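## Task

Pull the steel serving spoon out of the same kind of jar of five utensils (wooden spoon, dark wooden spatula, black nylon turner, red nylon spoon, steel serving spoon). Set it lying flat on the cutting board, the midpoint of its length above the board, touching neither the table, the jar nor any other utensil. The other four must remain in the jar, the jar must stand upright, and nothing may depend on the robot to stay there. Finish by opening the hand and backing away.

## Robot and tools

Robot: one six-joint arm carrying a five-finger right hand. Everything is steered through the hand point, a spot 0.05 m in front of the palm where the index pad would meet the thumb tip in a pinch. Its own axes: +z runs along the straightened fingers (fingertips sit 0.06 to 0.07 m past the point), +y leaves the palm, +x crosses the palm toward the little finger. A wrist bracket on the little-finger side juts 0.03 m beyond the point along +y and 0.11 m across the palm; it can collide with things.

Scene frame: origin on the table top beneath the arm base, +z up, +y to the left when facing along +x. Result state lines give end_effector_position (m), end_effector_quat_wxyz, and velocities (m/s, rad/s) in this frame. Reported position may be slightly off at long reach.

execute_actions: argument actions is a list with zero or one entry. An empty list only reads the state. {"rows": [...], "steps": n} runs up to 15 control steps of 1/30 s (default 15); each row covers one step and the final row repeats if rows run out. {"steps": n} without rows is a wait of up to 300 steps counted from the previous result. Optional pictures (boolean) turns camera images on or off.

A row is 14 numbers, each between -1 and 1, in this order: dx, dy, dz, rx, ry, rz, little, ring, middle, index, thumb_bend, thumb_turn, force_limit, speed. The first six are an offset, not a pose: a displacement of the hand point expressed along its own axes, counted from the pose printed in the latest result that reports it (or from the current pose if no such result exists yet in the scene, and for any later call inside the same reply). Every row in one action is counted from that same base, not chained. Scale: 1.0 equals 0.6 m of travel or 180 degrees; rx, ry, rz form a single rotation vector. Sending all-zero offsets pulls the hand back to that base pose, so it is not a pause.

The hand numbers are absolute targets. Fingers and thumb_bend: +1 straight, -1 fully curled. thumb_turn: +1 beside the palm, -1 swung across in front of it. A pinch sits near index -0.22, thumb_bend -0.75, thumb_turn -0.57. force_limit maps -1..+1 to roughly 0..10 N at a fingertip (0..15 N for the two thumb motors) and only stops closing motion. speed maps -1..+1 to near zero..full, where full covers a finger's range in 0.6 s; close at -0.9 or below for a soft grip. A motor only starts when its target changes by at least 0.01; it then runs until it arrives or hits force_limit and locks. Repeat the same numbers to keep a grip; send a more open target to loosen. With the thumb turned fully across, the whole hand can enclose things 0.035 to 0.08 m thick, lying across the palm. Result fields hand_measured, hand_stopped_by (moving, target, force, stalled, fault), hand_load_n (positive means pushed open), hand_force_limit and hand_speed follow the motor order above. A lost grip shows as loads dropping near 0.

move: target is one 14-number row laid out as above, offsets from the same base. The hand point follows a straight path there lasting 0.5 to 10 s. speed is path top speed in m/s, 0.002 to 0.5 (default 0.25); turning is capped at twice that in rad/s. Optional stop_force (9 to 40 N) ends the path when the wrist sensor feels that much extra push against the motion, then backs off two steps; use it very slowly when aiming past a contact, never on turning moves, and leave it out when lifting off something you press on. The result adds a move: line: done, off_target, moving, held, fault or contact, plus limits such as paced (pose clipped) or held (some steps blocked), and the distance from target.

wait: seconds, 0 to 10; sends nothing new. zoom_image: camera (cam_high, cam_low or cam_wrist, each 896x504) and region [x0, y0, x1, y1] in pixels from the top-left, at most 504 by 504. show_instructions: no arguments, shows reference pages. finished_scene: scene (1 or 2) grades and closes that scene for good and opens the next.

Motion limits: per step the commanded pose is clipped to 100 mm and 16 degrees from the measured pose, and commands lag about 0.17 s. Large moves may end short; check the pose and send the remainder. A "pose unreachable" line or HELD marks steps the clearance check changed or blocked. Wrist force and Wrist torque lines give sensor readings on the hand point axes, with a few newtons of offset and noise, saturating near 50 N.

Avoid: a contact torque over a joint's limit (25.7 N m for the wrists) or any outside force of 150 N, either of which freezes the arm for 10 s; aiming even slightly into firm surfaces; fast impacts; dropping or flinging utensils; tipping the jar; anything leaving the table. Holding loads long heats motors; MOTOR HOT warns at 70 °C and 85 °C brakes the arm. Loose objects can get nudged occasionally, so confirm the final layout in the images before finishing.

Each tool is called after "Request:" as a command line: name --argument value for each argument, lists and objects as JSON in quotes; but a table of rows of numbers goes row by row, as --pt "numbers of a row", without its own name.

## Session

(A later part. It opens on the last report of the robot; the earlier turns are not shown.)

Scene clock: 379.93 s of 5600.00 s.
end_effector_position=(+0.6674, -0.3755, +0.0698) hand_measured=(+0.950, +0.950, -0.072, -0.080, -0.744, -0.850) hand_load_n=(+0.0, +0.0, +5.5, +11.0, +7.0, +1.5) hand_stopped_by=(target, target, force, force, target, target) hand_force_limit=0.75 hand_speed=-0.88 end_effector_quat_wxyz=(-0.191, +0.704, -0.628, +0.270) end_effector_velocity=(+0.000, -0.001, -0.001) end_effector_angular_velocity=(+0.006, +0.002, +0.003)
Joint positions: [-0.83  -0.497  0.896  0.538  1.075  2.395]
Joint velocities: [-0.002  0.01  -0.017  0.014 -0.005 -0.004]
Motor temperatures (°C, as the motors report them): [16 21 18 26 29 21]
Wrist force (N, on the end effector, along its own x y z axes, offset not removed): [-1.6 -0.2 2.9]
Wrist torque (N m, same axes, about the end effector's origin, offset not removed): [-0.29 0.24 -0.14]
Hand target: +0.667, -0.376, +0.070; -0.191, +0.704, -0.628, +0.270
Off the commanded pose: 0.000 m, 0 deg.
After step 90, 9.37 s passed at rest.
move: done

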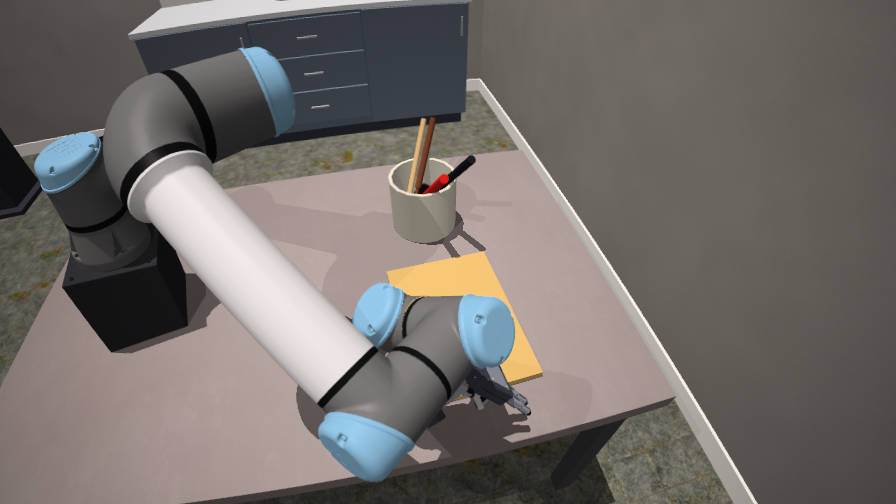

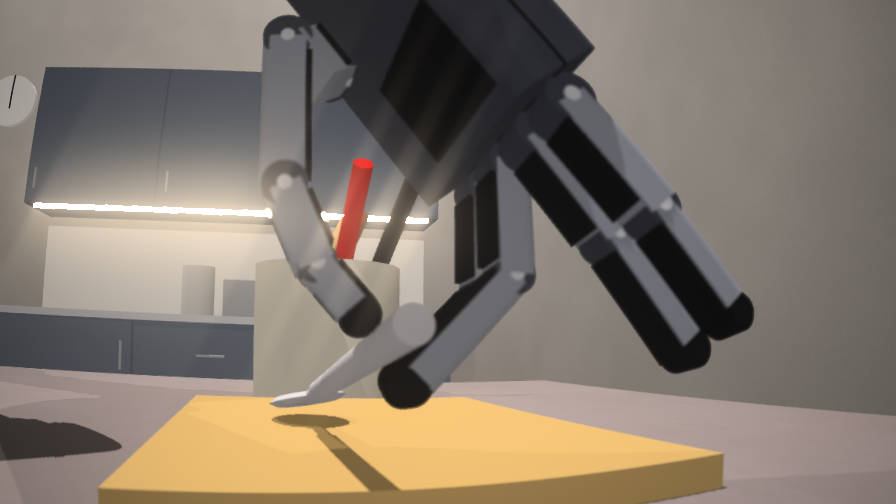

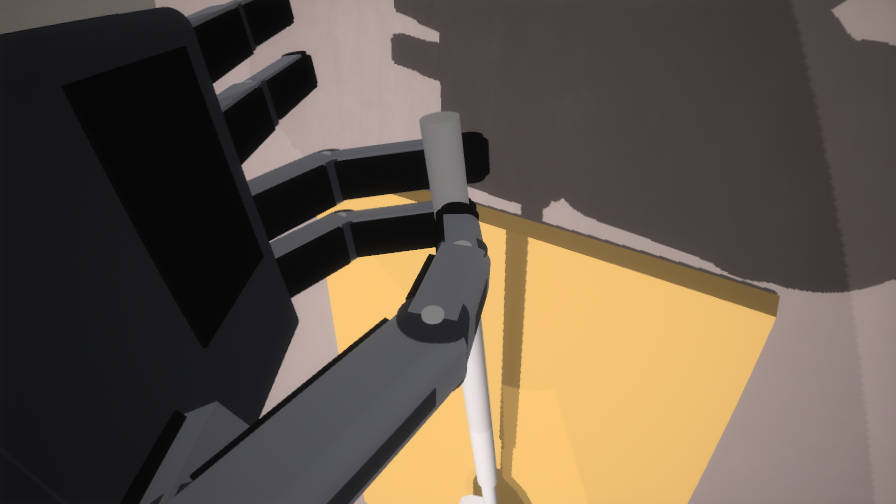

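Request:
move --target '[-0.0025, 0.0369, 0.0472, 0, -0.0381, 0.0298, 0.95, 0.95, -0.5, -0.5, -0.75, -0.85, 0.75, -0.88]' --speed 0.04

Scene clock: 407.07 s of 5600.00 s.
end_effector_position=(+0.6677, -0.3791, +0.0342) hand_measured=(+0.950, +0.950, -0.072, -0.080, -0.744, -0.850) hand_load_n=(+0.0, +0.0, +5.5, +11.0, +7.0, +1.5) hand_stopped_by=(target, target, force, force, target, target) hand_force_limit=0.75 hand_speed=-0.88 end_effector_quat_wxyz=(-0.240, +0.689, -0.648, +0.219) end_effector_velocity=(+0.001, +0.002, -0.002) end_effector_angular_velocity=(+0.008, +0.002, +0.003)
Joint positions: [-0.861 -0.332  0.688  0.692  0.97   2.408]
Joint velocities: [ 0.001  0.011 -0.017  0.013 -0.005 -0.001]
Motor temperatures (°C, as the motors report them): [16 21 18 26 29 21]
Wrist force (N, on the end effector, along its own x y z axes, offset not removed): [-1.3 0.2 2.3]
Wrist torque (N m, same axes, about the end effector's origin, offset not removed): [-0.27 0.23 -0.14]
Hand target: +0.668, -0.379, +0.034; -0.240, +0.689, -0.648, +0.219
Off the commanded pose: 0.000 m, 0 deg.
After step 90, 21.93 s passed at rest.
move: done

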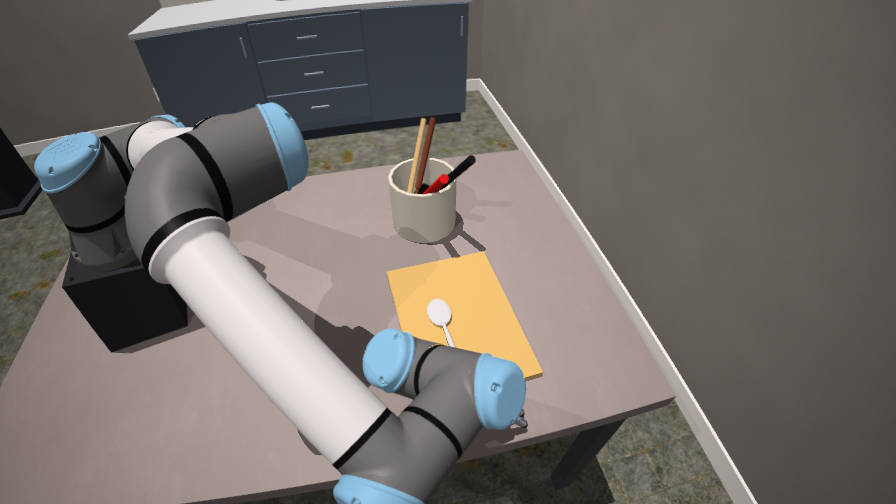

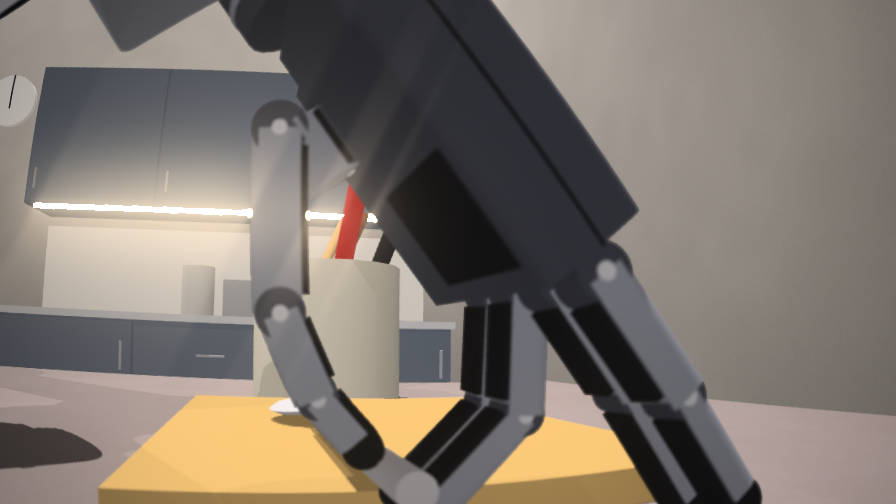

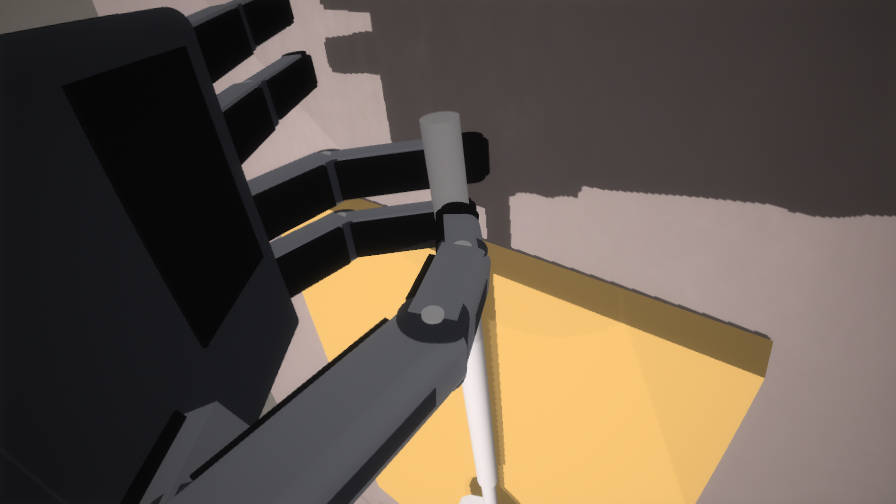

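Request:
zoom_image --camera "cam_low" --region '[250, 370, 470, 504]'

Region (250, 370, 470, 504) of cam_low's 896x504 image, scaled by 2.291, with more detail than that image has; it fills the top 307 rows of this view, and the rest is white.

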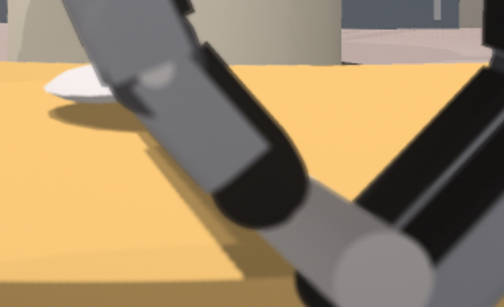

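Request:
move --target '[0.0001, 0.0046, 0.0059, 0, 0.0013, -0.001, 0.95, 0.95, -0.5, -0.5, -0.75, -0.85, 0.75, -0.88]' --speed 0.006

Scene clock: 417.77 s of 5600.00 s.
end_effector_position=(+0.6677, -0.3791, +0.0298) hand_measured=(+0.950, +0.950, -0.072, -0.080, -0.744, -0.850) hand_load_n=(+0.0, +0.0, +6.0, +11.0, +6.5, +1.5) hand_stopped_by=(target, target, force, force, target, target) hand_force_limit=0.75 hand_speed=-0.88 end_effector_quat_wxyz=(-0.238, +0.690, -0.647, +0.221) end_effector_velocity=(-0.000, -0.001, -0.000) end_effector_angular_velocity=(-0.003, -0.001, -0.001)
Joint positions: [-0.86  -0.33   0.693  0.68   0.974  2.409]
Joint velocities: [-0.    -0.001  0.002 -0.004  0.001 -0.   ]
Motor temperatures (°C, as the motors report them): [16 21 18 26 29 21]
Wrist force (N, on the end effector, along its own x y z axes, offset not removed): [-1.2 -0.5 3.5]
Wrist torque (N m, same axes, about the end effector's origin, offset not removed): [-0.38 0.22 -0.09]
Hand target: +0.668, -0.379, +0.030; -0.238, +0.690, -0.647, +0.221
Off the commanded pose: 0.000 m, 0 deg.
After step 90, 6.77 s passed at rest.
move: done

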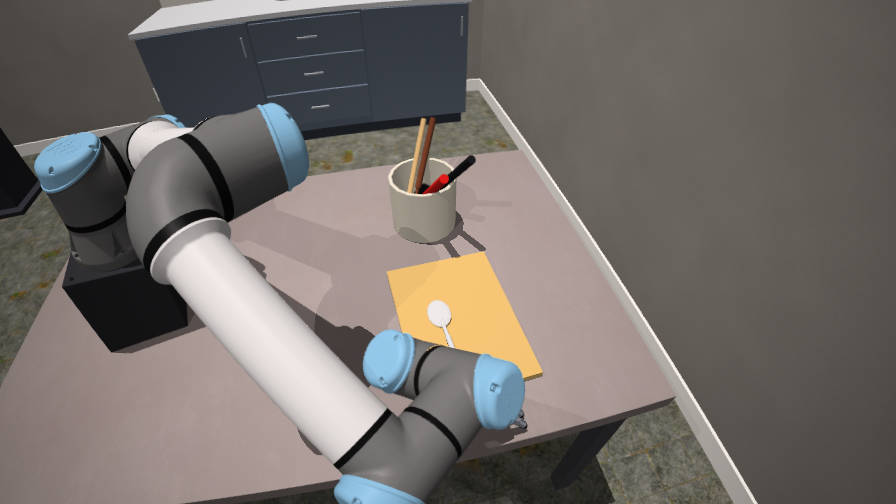

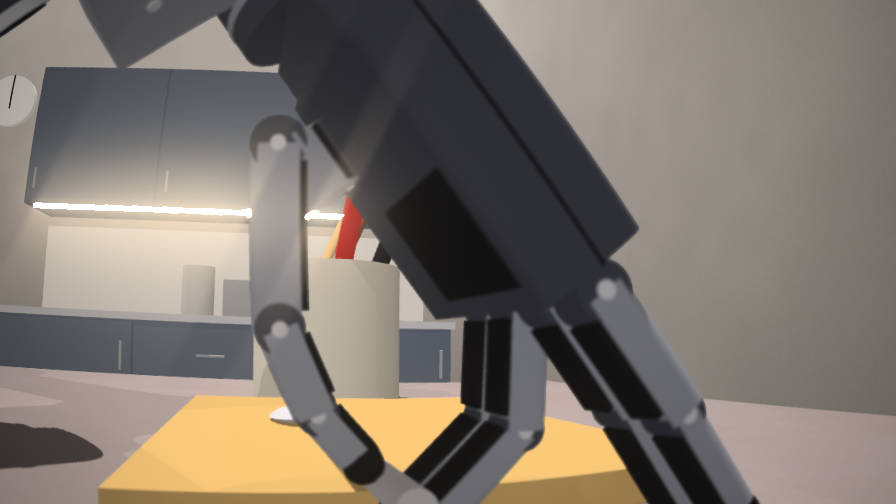

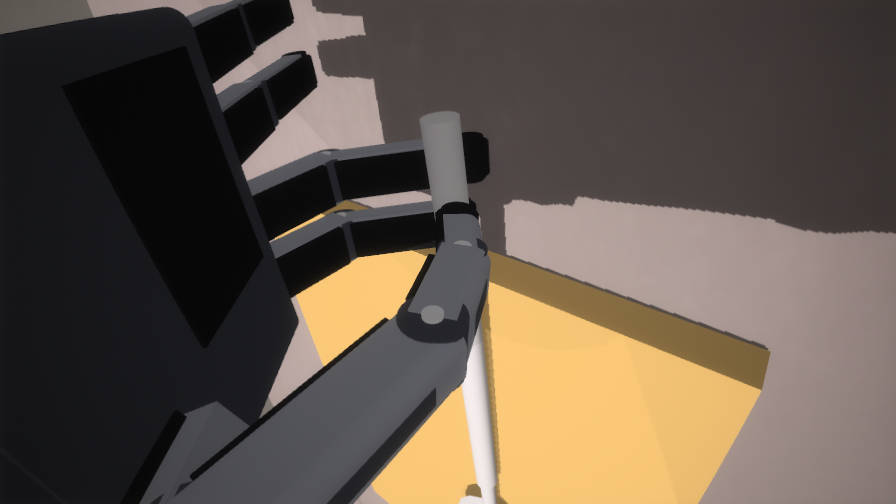

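Request:
execute_actions --actions '[{"rows": [[0, 0, 0, 0, 0, 0, 0.95, 0.95, -0.04, -0.045, -0.75, -0.85, 0.75, -0.93]], "steps": 15}]'

Scene clock: 426.93 s of 5600.00 s.
end_effector_position=(+0.6676, -0.3790, +0.0297) hand_measured=(+0.950, +0.950, -0.040, -0.044, -0.750, -0.850) hand_load_n=(+0.0, +0.0, +0.0, +0.5, +0.0, +0.0) hand_stopped_by=(target, target, target, moving, target, target) hand_force_limit=0.75 hand_speed=-0.93 end_effector_quat_wxyz=(-0.238, +0.690, -0.647, +0.220) end_effector_velocity=(-0.000, -0.001, +0.001) end_effector_angular_velocity=(-0.000, -0.000, -0.001)
Joint positions: [-0.859 -0.33   0.693  0.68   0.974  2.409]
Joint velocities: [-0.001 -0.001 -0.     0.001 -0.     0.   ]
Motor temperatures (°C, as the motors report them): [16 21 18 26 29 21]
Wrist force (N, on the end effector, along its own x y z axes, offset not removed): [-0.8 -0.1 1.1]
Wrist torque (N m, same axes, about the end effector's origin, offset not removed): [-0.09 0.07 0.13]
Hand target: +0.668, -0.379, +0.030; -0.238, +0.690, -0.647, +0.221
Off the commanded pose: 0.000 m, 0 deg.
Steps of this call (steps 1 to 90: nothing new was sent; then 5.67 s passed at rest; steps 91 to 105: all 15 steps of this action). Readings (end_effector_position | what the end effector reports):
91: (+0.6677, -0.3791, +0.0297) | hand_measured=(+0.950, +0.950, -0.072, -0.080, -0.744, -0.850) hand_load_n=(+0.0, +0.0, +6.0, +11.0, +6.5, +1.5) hand_stopped_by=(target, target, moving, moving, target, target) hand_force_limit=0.75 hand_speed=-0.93
92: (+0.6677, -0.3791, +0.0297) | hand_measured=(+0.950, +0.950, -0.072, -0.080, -0.744, -0.850) hand_load_n=(+0.0, +0.0, +6.0, +11.0, +6.5, +1.5) hand_stopped_by=(target, target, moving, moving, target, target) hand_force_limit=0.75 hand_speed=-0.93
94: (+0.6677, -0.3791, +0.0297) | hand_measured=(+0.950, +0.950, -0.068, -0.076, -0.744, -0.850) hand_load_n=(+0.0, +0.0, +5.0, +10.0, +6.0, +1.5) hand_stopped_by=(target, target, moving, moving, target, target) hand_force_limit=0.75 hand_speed=-0.93
98: (+0.6676, -0.3790, +0.0297) | hand_measured=(+0.950, +0.950, -0.054, -0.060, -0.748, -0.850) hand_load_n=(+0.0, +0.0, +1.0, +5.5, +2.5, +1.0) hand_stopped_by=(target, target, moving, moving, target, target) hand_force_limit=0.75 hand_speed=-0.93
105: the state above

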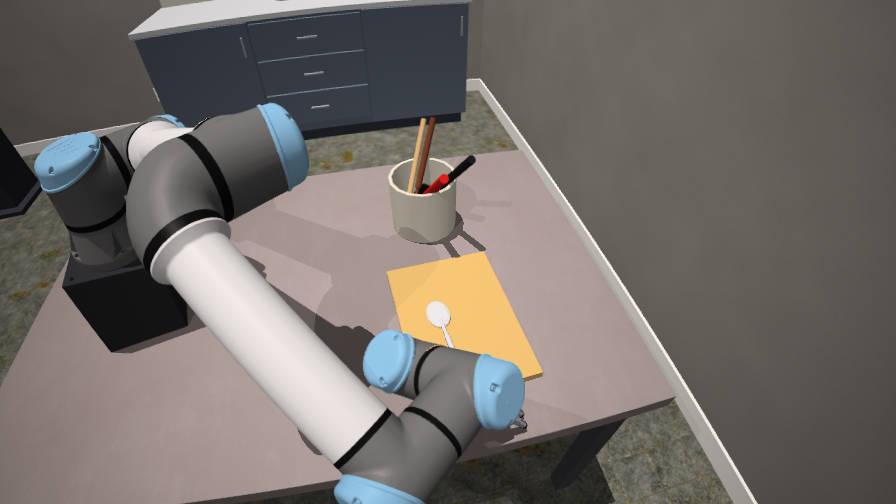

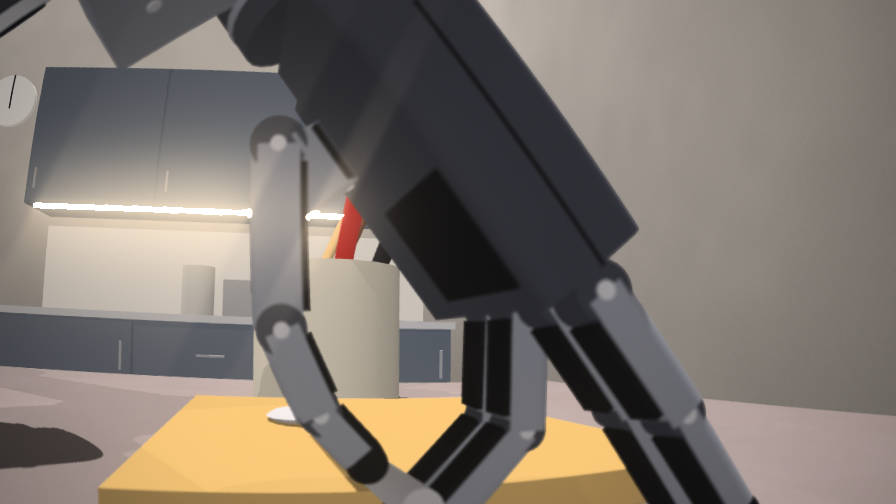

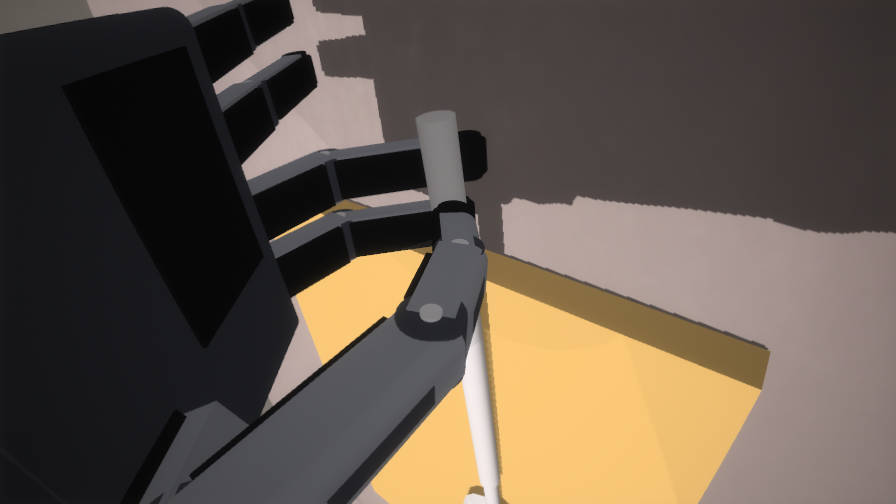

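Request:
execute_actions --actions '[{"rows": [[0, 0, 0, 0, 0, 0, 0.95, 0.95, -0.04, -0.045, 0.6, -0.85, 0.75, -0.8], [0, 0, 0, 0, 0, 0, 0.95, 0.95, -0.04, -0.045, 0.6, -0.85, 0.75, -0.8], [0, 0, 0, 0, 0, 0, 0.95, 0.95, -0.04, -0.045, 0.6, -0.85, 0.75, -0.8], [0, 0, 0, 0, 0, 0, 0.95, 0.95, -0.04, -0.045, 0.6, -0.85, 0.75, -0.8], [0, 0, 0, 0, 0, 0, 0.95, 0.95, -0.04, -0.045, 0.6, -0.85, 0.75, -0.7], [0, 0, 0, 0, 0, 0, 0.95, 0.95, -0.04, -0.045, 0.6, -0.85, 0.75, -0.7], [0, 0, 0, 0, 0, 0, 0.95, 0.95, -0.04, -0.045, 0.6, -0.85, 0.75, -0.7], [0, 0, 0, 0, 0, 0, 0.95, 0.95, -0.04, -0.045, 0.6, -0.85, 0.75, -0.6], [0, 0, 0, 0, 0, 0, 0.95, 0.95, -0.04, -0.045, 0.6, -0.85, 0.75, -0.5], [0, 0, 0, 0, 0, 0, 0.95, 0.95, -0.04, -0.045, 0.6, -0.85, 0.75, -0.3]], "steps": 15}]' --pictures false

Request:
wait --seconds 0.8

Scene clock: 433.50 s of 5600.00 s.
end_effector_position=(+0.6677, -0.3791, +0.0298) hand_measured=(+0.950, +0.950, -0.040, -0.044, -0.552, -0.850) hand_load_n=(+0.0, +0.0, +0.0, +0.0, +0.0, +0.0) hand_stopped_by=(target, target, target, target, moving, target) hand_force_limit=0.75 hand_speed=-0.30 end_effector_quat_wxyz=(-0.238, +0.690, -0.647, +0.221) end_effector_velocity=(+0.000, -0.001, +0.000) end_effector_angular_velocity=(-0.001, -0.001, -0.000)
Joint positions: [-0.86  -0.33   0.693  0.68   0.974  2.409]
Joint velocities: [-0.     0.    -0.001 -0.001  0.    -0.   ]
Motor temperatures (°C, as the motors report them): [16 21 18 26 29 21]
Wrist force (N, on the end effector, along its own x y z axes, offset not removed): [-1.4 0.8 -0.1]
Wrist torque (N m, same axes, about the end effector's origin, offset not removed): [0.03 0.19 -0.02]
Hand target: +0.668, -0.379, +0.030; -0.238, +0.690, -0.647, +0.220
Off the commanded pose: 0.000 m, 0 deg.
Steps of this call (steps 1 to 90: nothing new was sent; then 3.07 s passed at rest; steps 91 to 105: all 15 steps of this action). Readings (end_effector_position | what the end effector reports):
91: (+0.6677, -0.3791, +0.0298) | hand_measured=(+0.950, +0.950, -0.040, -0.044, -0.750, -0.850) hand_load_n=(+0.0, +0.0, +0.0, +0.5, +0.0, +0.0) hand_stopped_by=(target, target, target, target, moving, target) hand_force_limit=0.75 hand_speed=-0.80
92: (+0.6677, -0.3791, +0.0298) | hand_measured=(+0.950, +0.950, -0.040, -0.044, -0.750, -0.850) hand_load_n=(+0.0, +0.0, +0.0, +0.5, +0.0, +0.0) hand_stopped_by=(target, target, target, target, moving, target) hand_force_limit=0.75 hand_speed=-0.80
94: (+0.6677, -0.3791, +0.0298) | hand_measured=(+0.950, +0.950, -0.040, -0.044, -0.744, -0.850) hand_load_n=(+0.0, +0.0, +0.0, +0.5, +0.0, +0.0) hand_stopped_by=(target, target, target, target, moving, target) hand_force_limit=0.75 hand_speed=-0.80
98: (+0.6677, -0.3791, +0.0298) | hand_measured=(+0.950, +0.950, -0.040, -0.044, -0.706, -0.850) hand_load_n=(+0.0, +0.0, +0.0, +0.5, +0.0, +0.0) hand_stopped_by=(target, target, target, target, moving, target) hand_force_limit=0.75 hand_speed=-0.60
105: the state above

Scene clock: 434.30 s of 5600.00 s.
end_effector_position=(+0.6676, -0.3790, +0.0297) hand_measured=(+0.950, +0.950, -0.040, -0.044, +0.038, -0.850) hand_load_n=(+0.0, +0.0, +0.0, +0.0, +0.0, +0.0) hand_stopped_by=(target, target, target, target, moving, target) hand_force_limit=0.75 hand_speed=-0.30 end_effector_quat_wxyz=(-0.238, +0.690, -0.647, +0.221) end_effector_velocity=(-0.001, -0.000, -0.000) end_effector_angular_velocity=(+0.001, +0.002, -0.001)
Joint positions: [-0.86  -0.33   0.693  0.68   0.974  2.409]
Joint velocities: [-0.001  0.001  0.     0.001  0.001 -0.   ]
Motor temperatures (°C, as the motors report them): [16 21 18 26 29 21]
Wrist force (N, on the end effector, along its own x y z axes, offset not removed): [-1.0 0.9 0.3]
Wrist torque (N m, same axes, about the end effector's origin, offset not removed): [0.07 0.19 0.05]
Hand target: +0.668, -0.379, +0.030; -0.238, +0.690, -0.647, +0.220
Off the commanded pose: 0.000 m, 0 deg.
Steps of this call (steps 1 to 24: nothing new was sent). Readings (end_effector_position | what the end effector reports):
1: (+0.6677, -0.3791, +0.0298) | hand_measured=(+0.950, +0.950, -0.040, -0.044, -0.528, -0.850) hand_load_n=(+0.0, +0.0, +0.0, +0.0, +0.0, +0.0) hand_stopped_by=(target, target, target, target, moving, target) hand_force_limit=0.75 hand_speed=-0.30
2: (+0.6677, -0.3791, +0.0298) | hand_measured=(+0.950, +0.950, -0.040, -0.044, -0.504, -0.850) hand_load_n=(+0.0, +0.0, +0.0, +0.0, +0.0, +0.0) hand_stopped_by=(target, target, target, target, moving, target) hand_force_limit=0.75 hand_speed=-0.30
4: (+0.6677, -0.3791, +0.0298) | hand_measured=(+0.950, +0.950, -0.040, -0.044, -0.454, -0.850) hand_load_n=(+0.0, +0.0, +0.0, +0.0, +0.0, +0.0) hand_stopped_by=(target, target, target, target, moving, target) hand_force_limit=0.75 hand_speed=-0.30
8: (+0.6677, -0.3791, +0.0298) | hand_measured=(+0.950, +0.950, -0.040, -0.044, -0.356, -0.850) hand_load_n=(+0.0, +0.0, +0.0, +0.0, +0.0, +0.0) hand_stopped_by=(target, target, target, target, moving, target) hand_force_limit=0.75 hand_speed=-0.30
24: the state above

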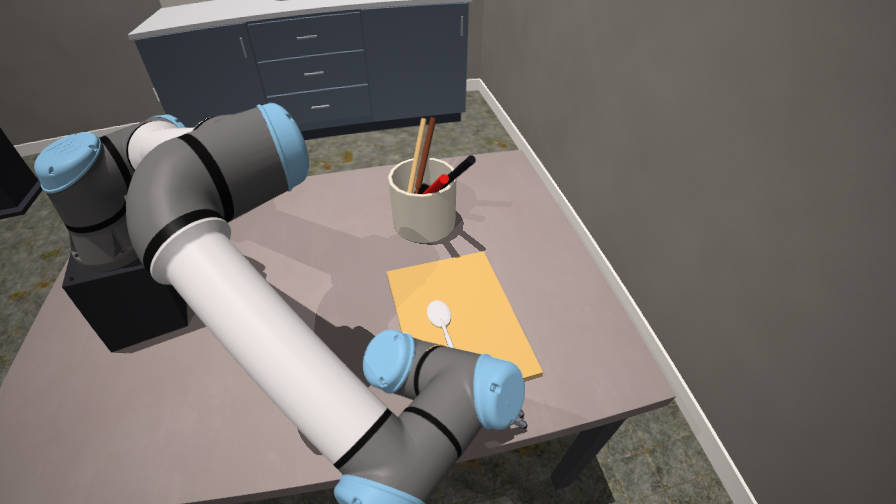

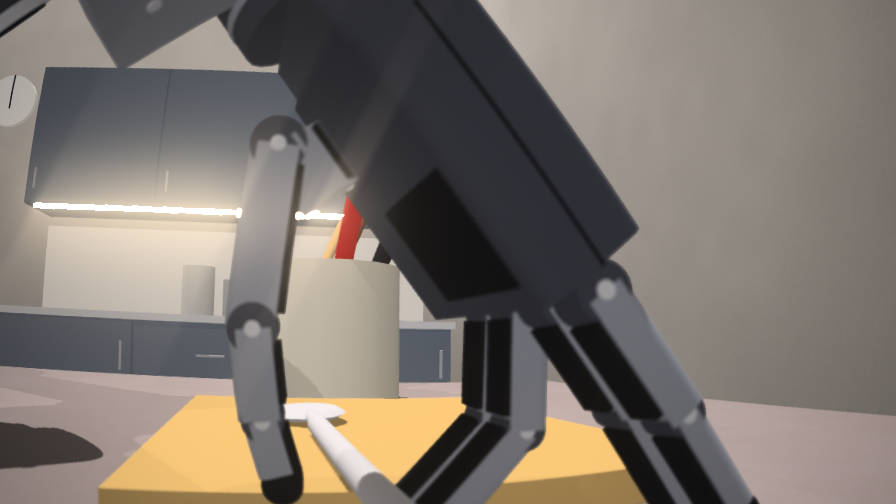

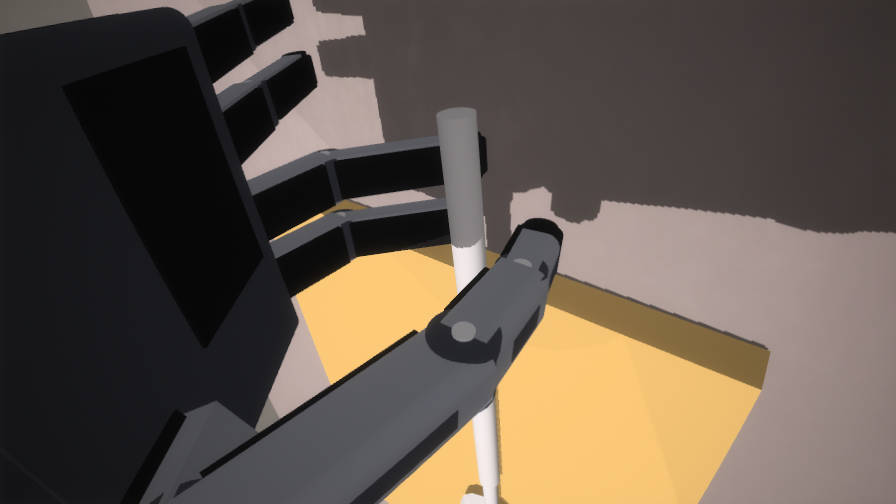

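Request:
move --target '[0.0019, -0.0267, 0.0145, 0, 0, 0, 0.95, 0.95, -0.04, -0.045, 0.6, -0.85, 0.75, -0.3]' --speed 0.025

Scene clock: 437.40 s of 5600.00 s.
end_effector_position=(+0.6855, -0.3790, +0.0327) hand_measured=(+0.950, +0.950, -0.040, -0.044, +0.600, -0.850) hand_load_n=(+0.0, +0.0, +0.0, +0.0, +0.0, +0.0) hand_stopped_by=(target, target, target, target, target, target) hand_force_limit=0.75 hand_speed=-0.30 end_effector_quat_wxyz=(-0.238, +0.690, -0.647, +0.221) end_effector_velocity=(+0.002, -0.000, +0.001) end_effector_angular_velocity=(+0.000, +0.000, +0.001)
Joint positions: [-0.841 -0.286  0.586  0.732  0.984  2.428]
Joint velocities: [ 0.002  0.006 -0.015  0.009  0.001  0.001]
Motor temperatures (°C, as the motors report them): [16 21 18 26 29 21]
Wrist force (N, on the end effector, along its own x y z axes, offset not removed): [-0.4 -0.1 1.8]
Wrist torque (N m, same axes, about the end effector's origin, offset not removed): [-0.19 -0.04 0.08]
Hand target: +0.686, -0.379, +0.033; -0.238, +0.690, -0.647, +0.221
Off the commanded pose: 0.000 m, 0 deg.
move: done

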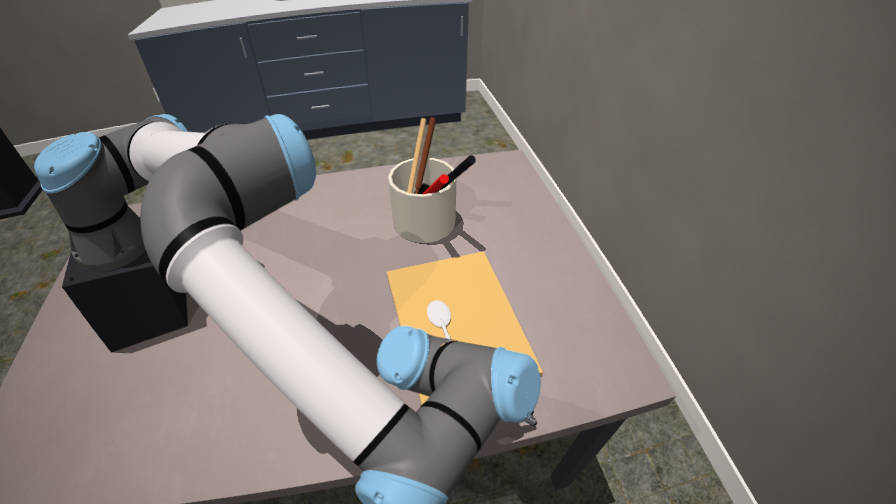

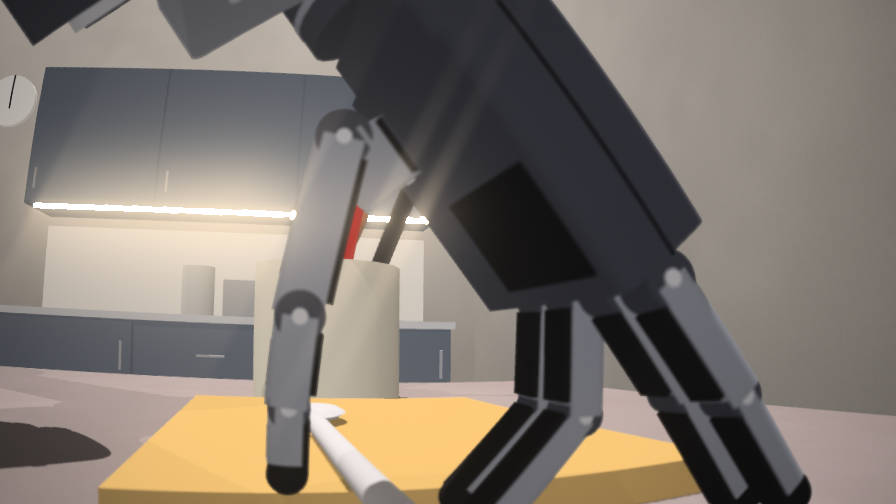

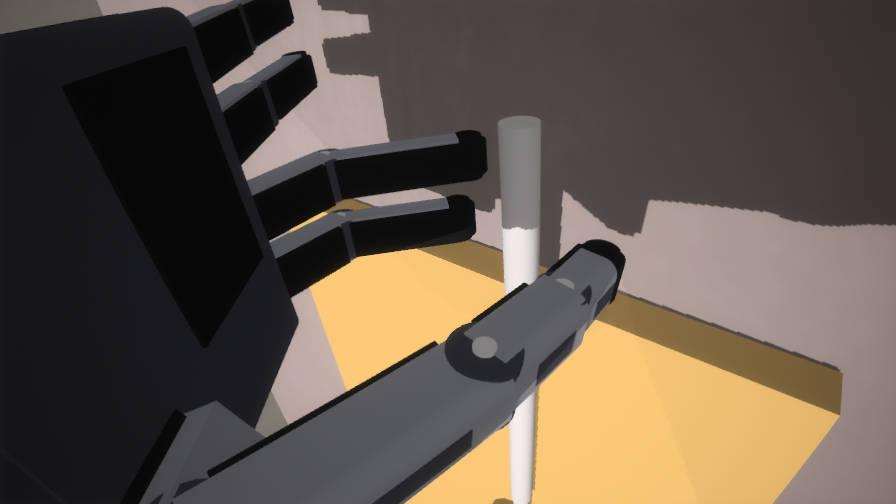

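Request:
move --target '[0, -0.0513, -0.0657, 0, 0, 0, 0.95, 0.95, -0.04, -0.045, 0.6, -0.85, 0.75, -0.3]' --speed 0.08

Request:
move --target '[0, 0.05, -0.35, 0, 0, 0, 0.95, 0.95, 0.6, 0.6, 0.6, -0.85, 0.75, -0.3]' --speed 0.2

Scene clock: 440.43 s of 5600.00 s.
end_effector_position=(+0.6855, -0.3792, +0.0826) hand_measured=(+0.950, +0.950, -0.040, -0.044, +0.600, -0.850) hand_load_n=(+0.0, +0.0, +0.0, +0.0, +0.0, +0.0) hand_stopped_by=(target, target, target, target, target, target) hand_force_limit=0.75 hand_speed=-0.30 end_effector_quat_wxyz=(-0.238, +0.690, -0.647, +0.221) end_effector_velocity=(-0.000, +0.000, +0.001) end_effector_angular_velocity=(+0.002, +0.001, -0.000)
Joint positions: [-0.848 -0.355  0.599  0.793  0.98   2.421]
Joint velocities: [-0.    -0.001  0.001  0.003 -0.    -0.   ]
Motor temperatures (°C, as the motors report them): [16 21 18 26 29 21]
Wrist force (N, on the end effector, along its own x y z axes, offset not removed): [-1.4 0.6 0.3]
Wrist torque (N m, same axes, about the end effector's origin, offset not removed): [0.00 0.14 0.06]
Hand target: +0.686, -0.379, +0.083; -0.238, +0.690, -0.647, +0.221
Off the commanded pose: 0.000 m, 0 deg.
move: done

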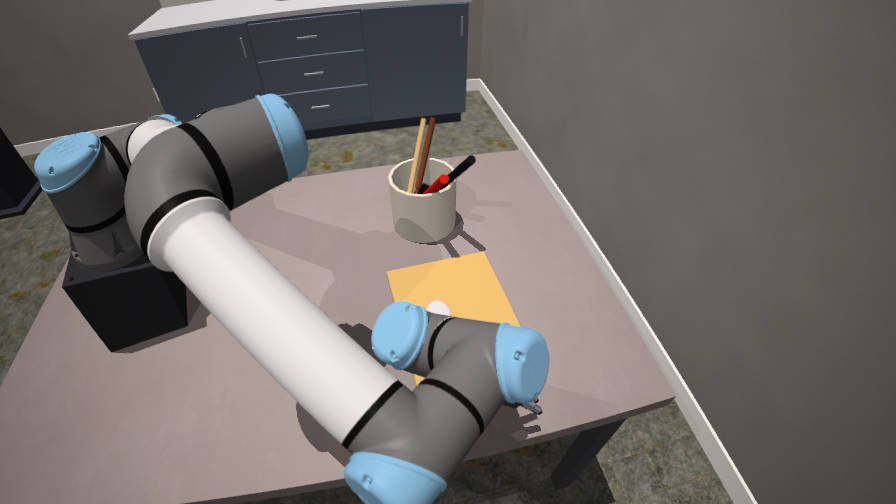

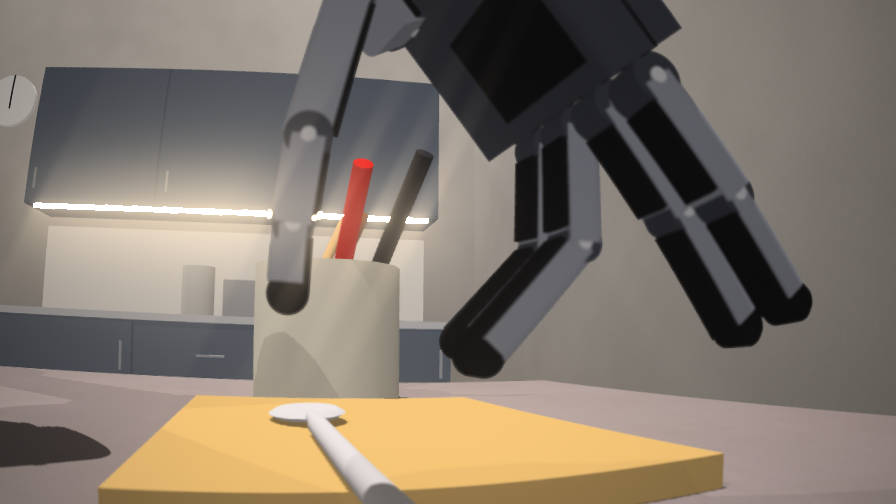

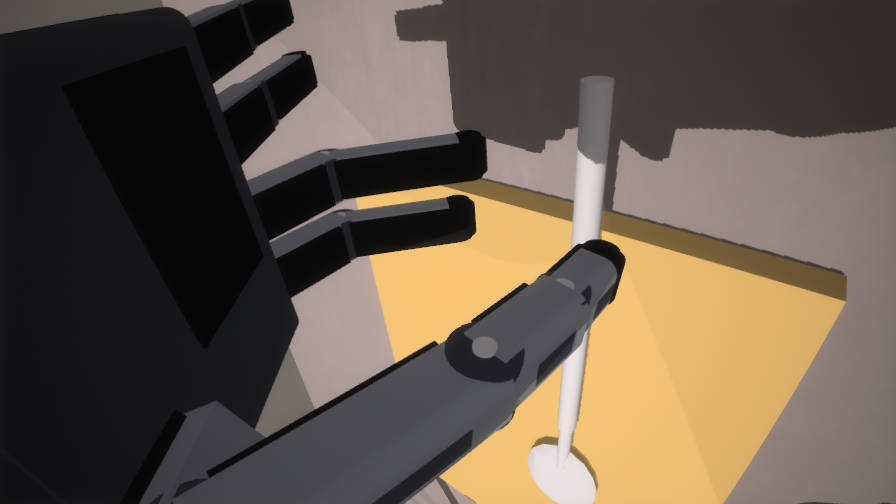

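Scene clock: 442.07 s of 5600.00 s.
end_effector_position=(+0.5331, -0.3898, +0.2295) hand_measured=(+0.950, +0.950, +0.600, +0.600, +0.600, -0.850) hand_load_n=(+0.0, +0.0, +0.0, +0.0, +0.0, +0.0) hand_stopped_by=(target, target, target, target, target, target) hand_force_limit=0.75 hand_speed=-0.30 end_effector_quat_wxyz=(-0.238, +0.690, -0.647, +0.220) end_effector_velocity=(-0.002, +0.000, +0.001) end_effector_angular_velocity=(+0.001, +0.000, +0.000)
Joint positions: [-1.076 -0.79   1.137  0.843  0.879  2.165]
Joint velocities: [-0.003 -0.003  0.004  0.002 -0.001 -0.003]
Motor temperatures (°C, as the motors report them): [16 21 18 26 29 21]
Wrist force (N, on the end effector, along its own x y z axes, offset not removed): [-1.6 -1.2 2.2]
Wrist torque (N m, same axes, about the end effector's origin, offset not removed): [-0.29 0.15 0.05]
Hand target: +0.533, -0.390, +0.230; -0.238, +0.690, -0.647, +0.220
Off the commanded pose: 0.000 m, 0 deg.
move: done

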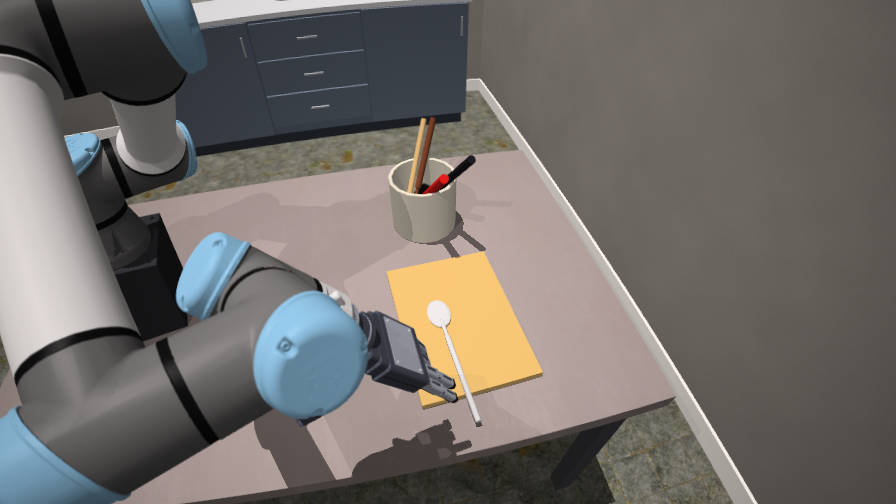

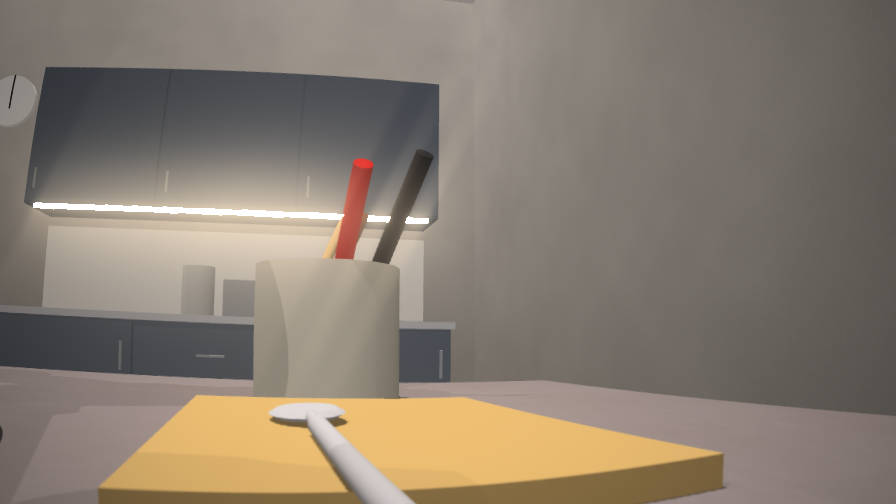

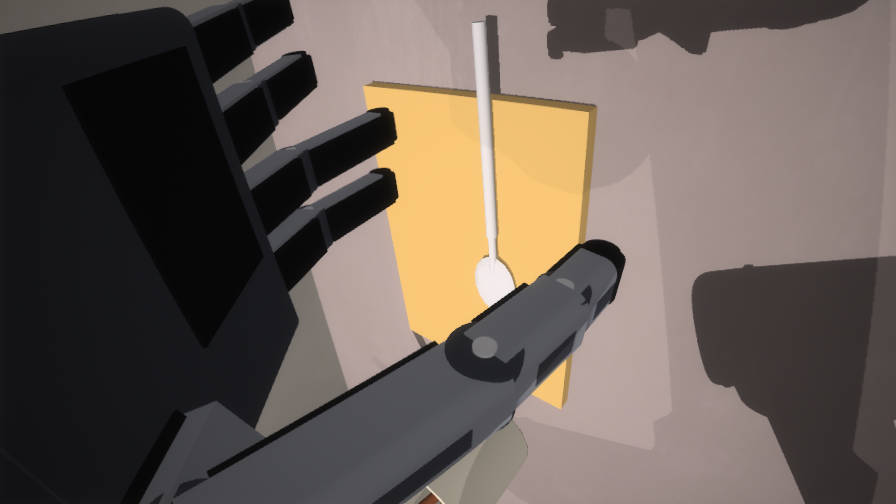

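The spoon lies flat on the board, the four other tools are in the upright jar, and the hand is clear.

Request:
finished_scene --scene 2

The scene is finished: the task was done.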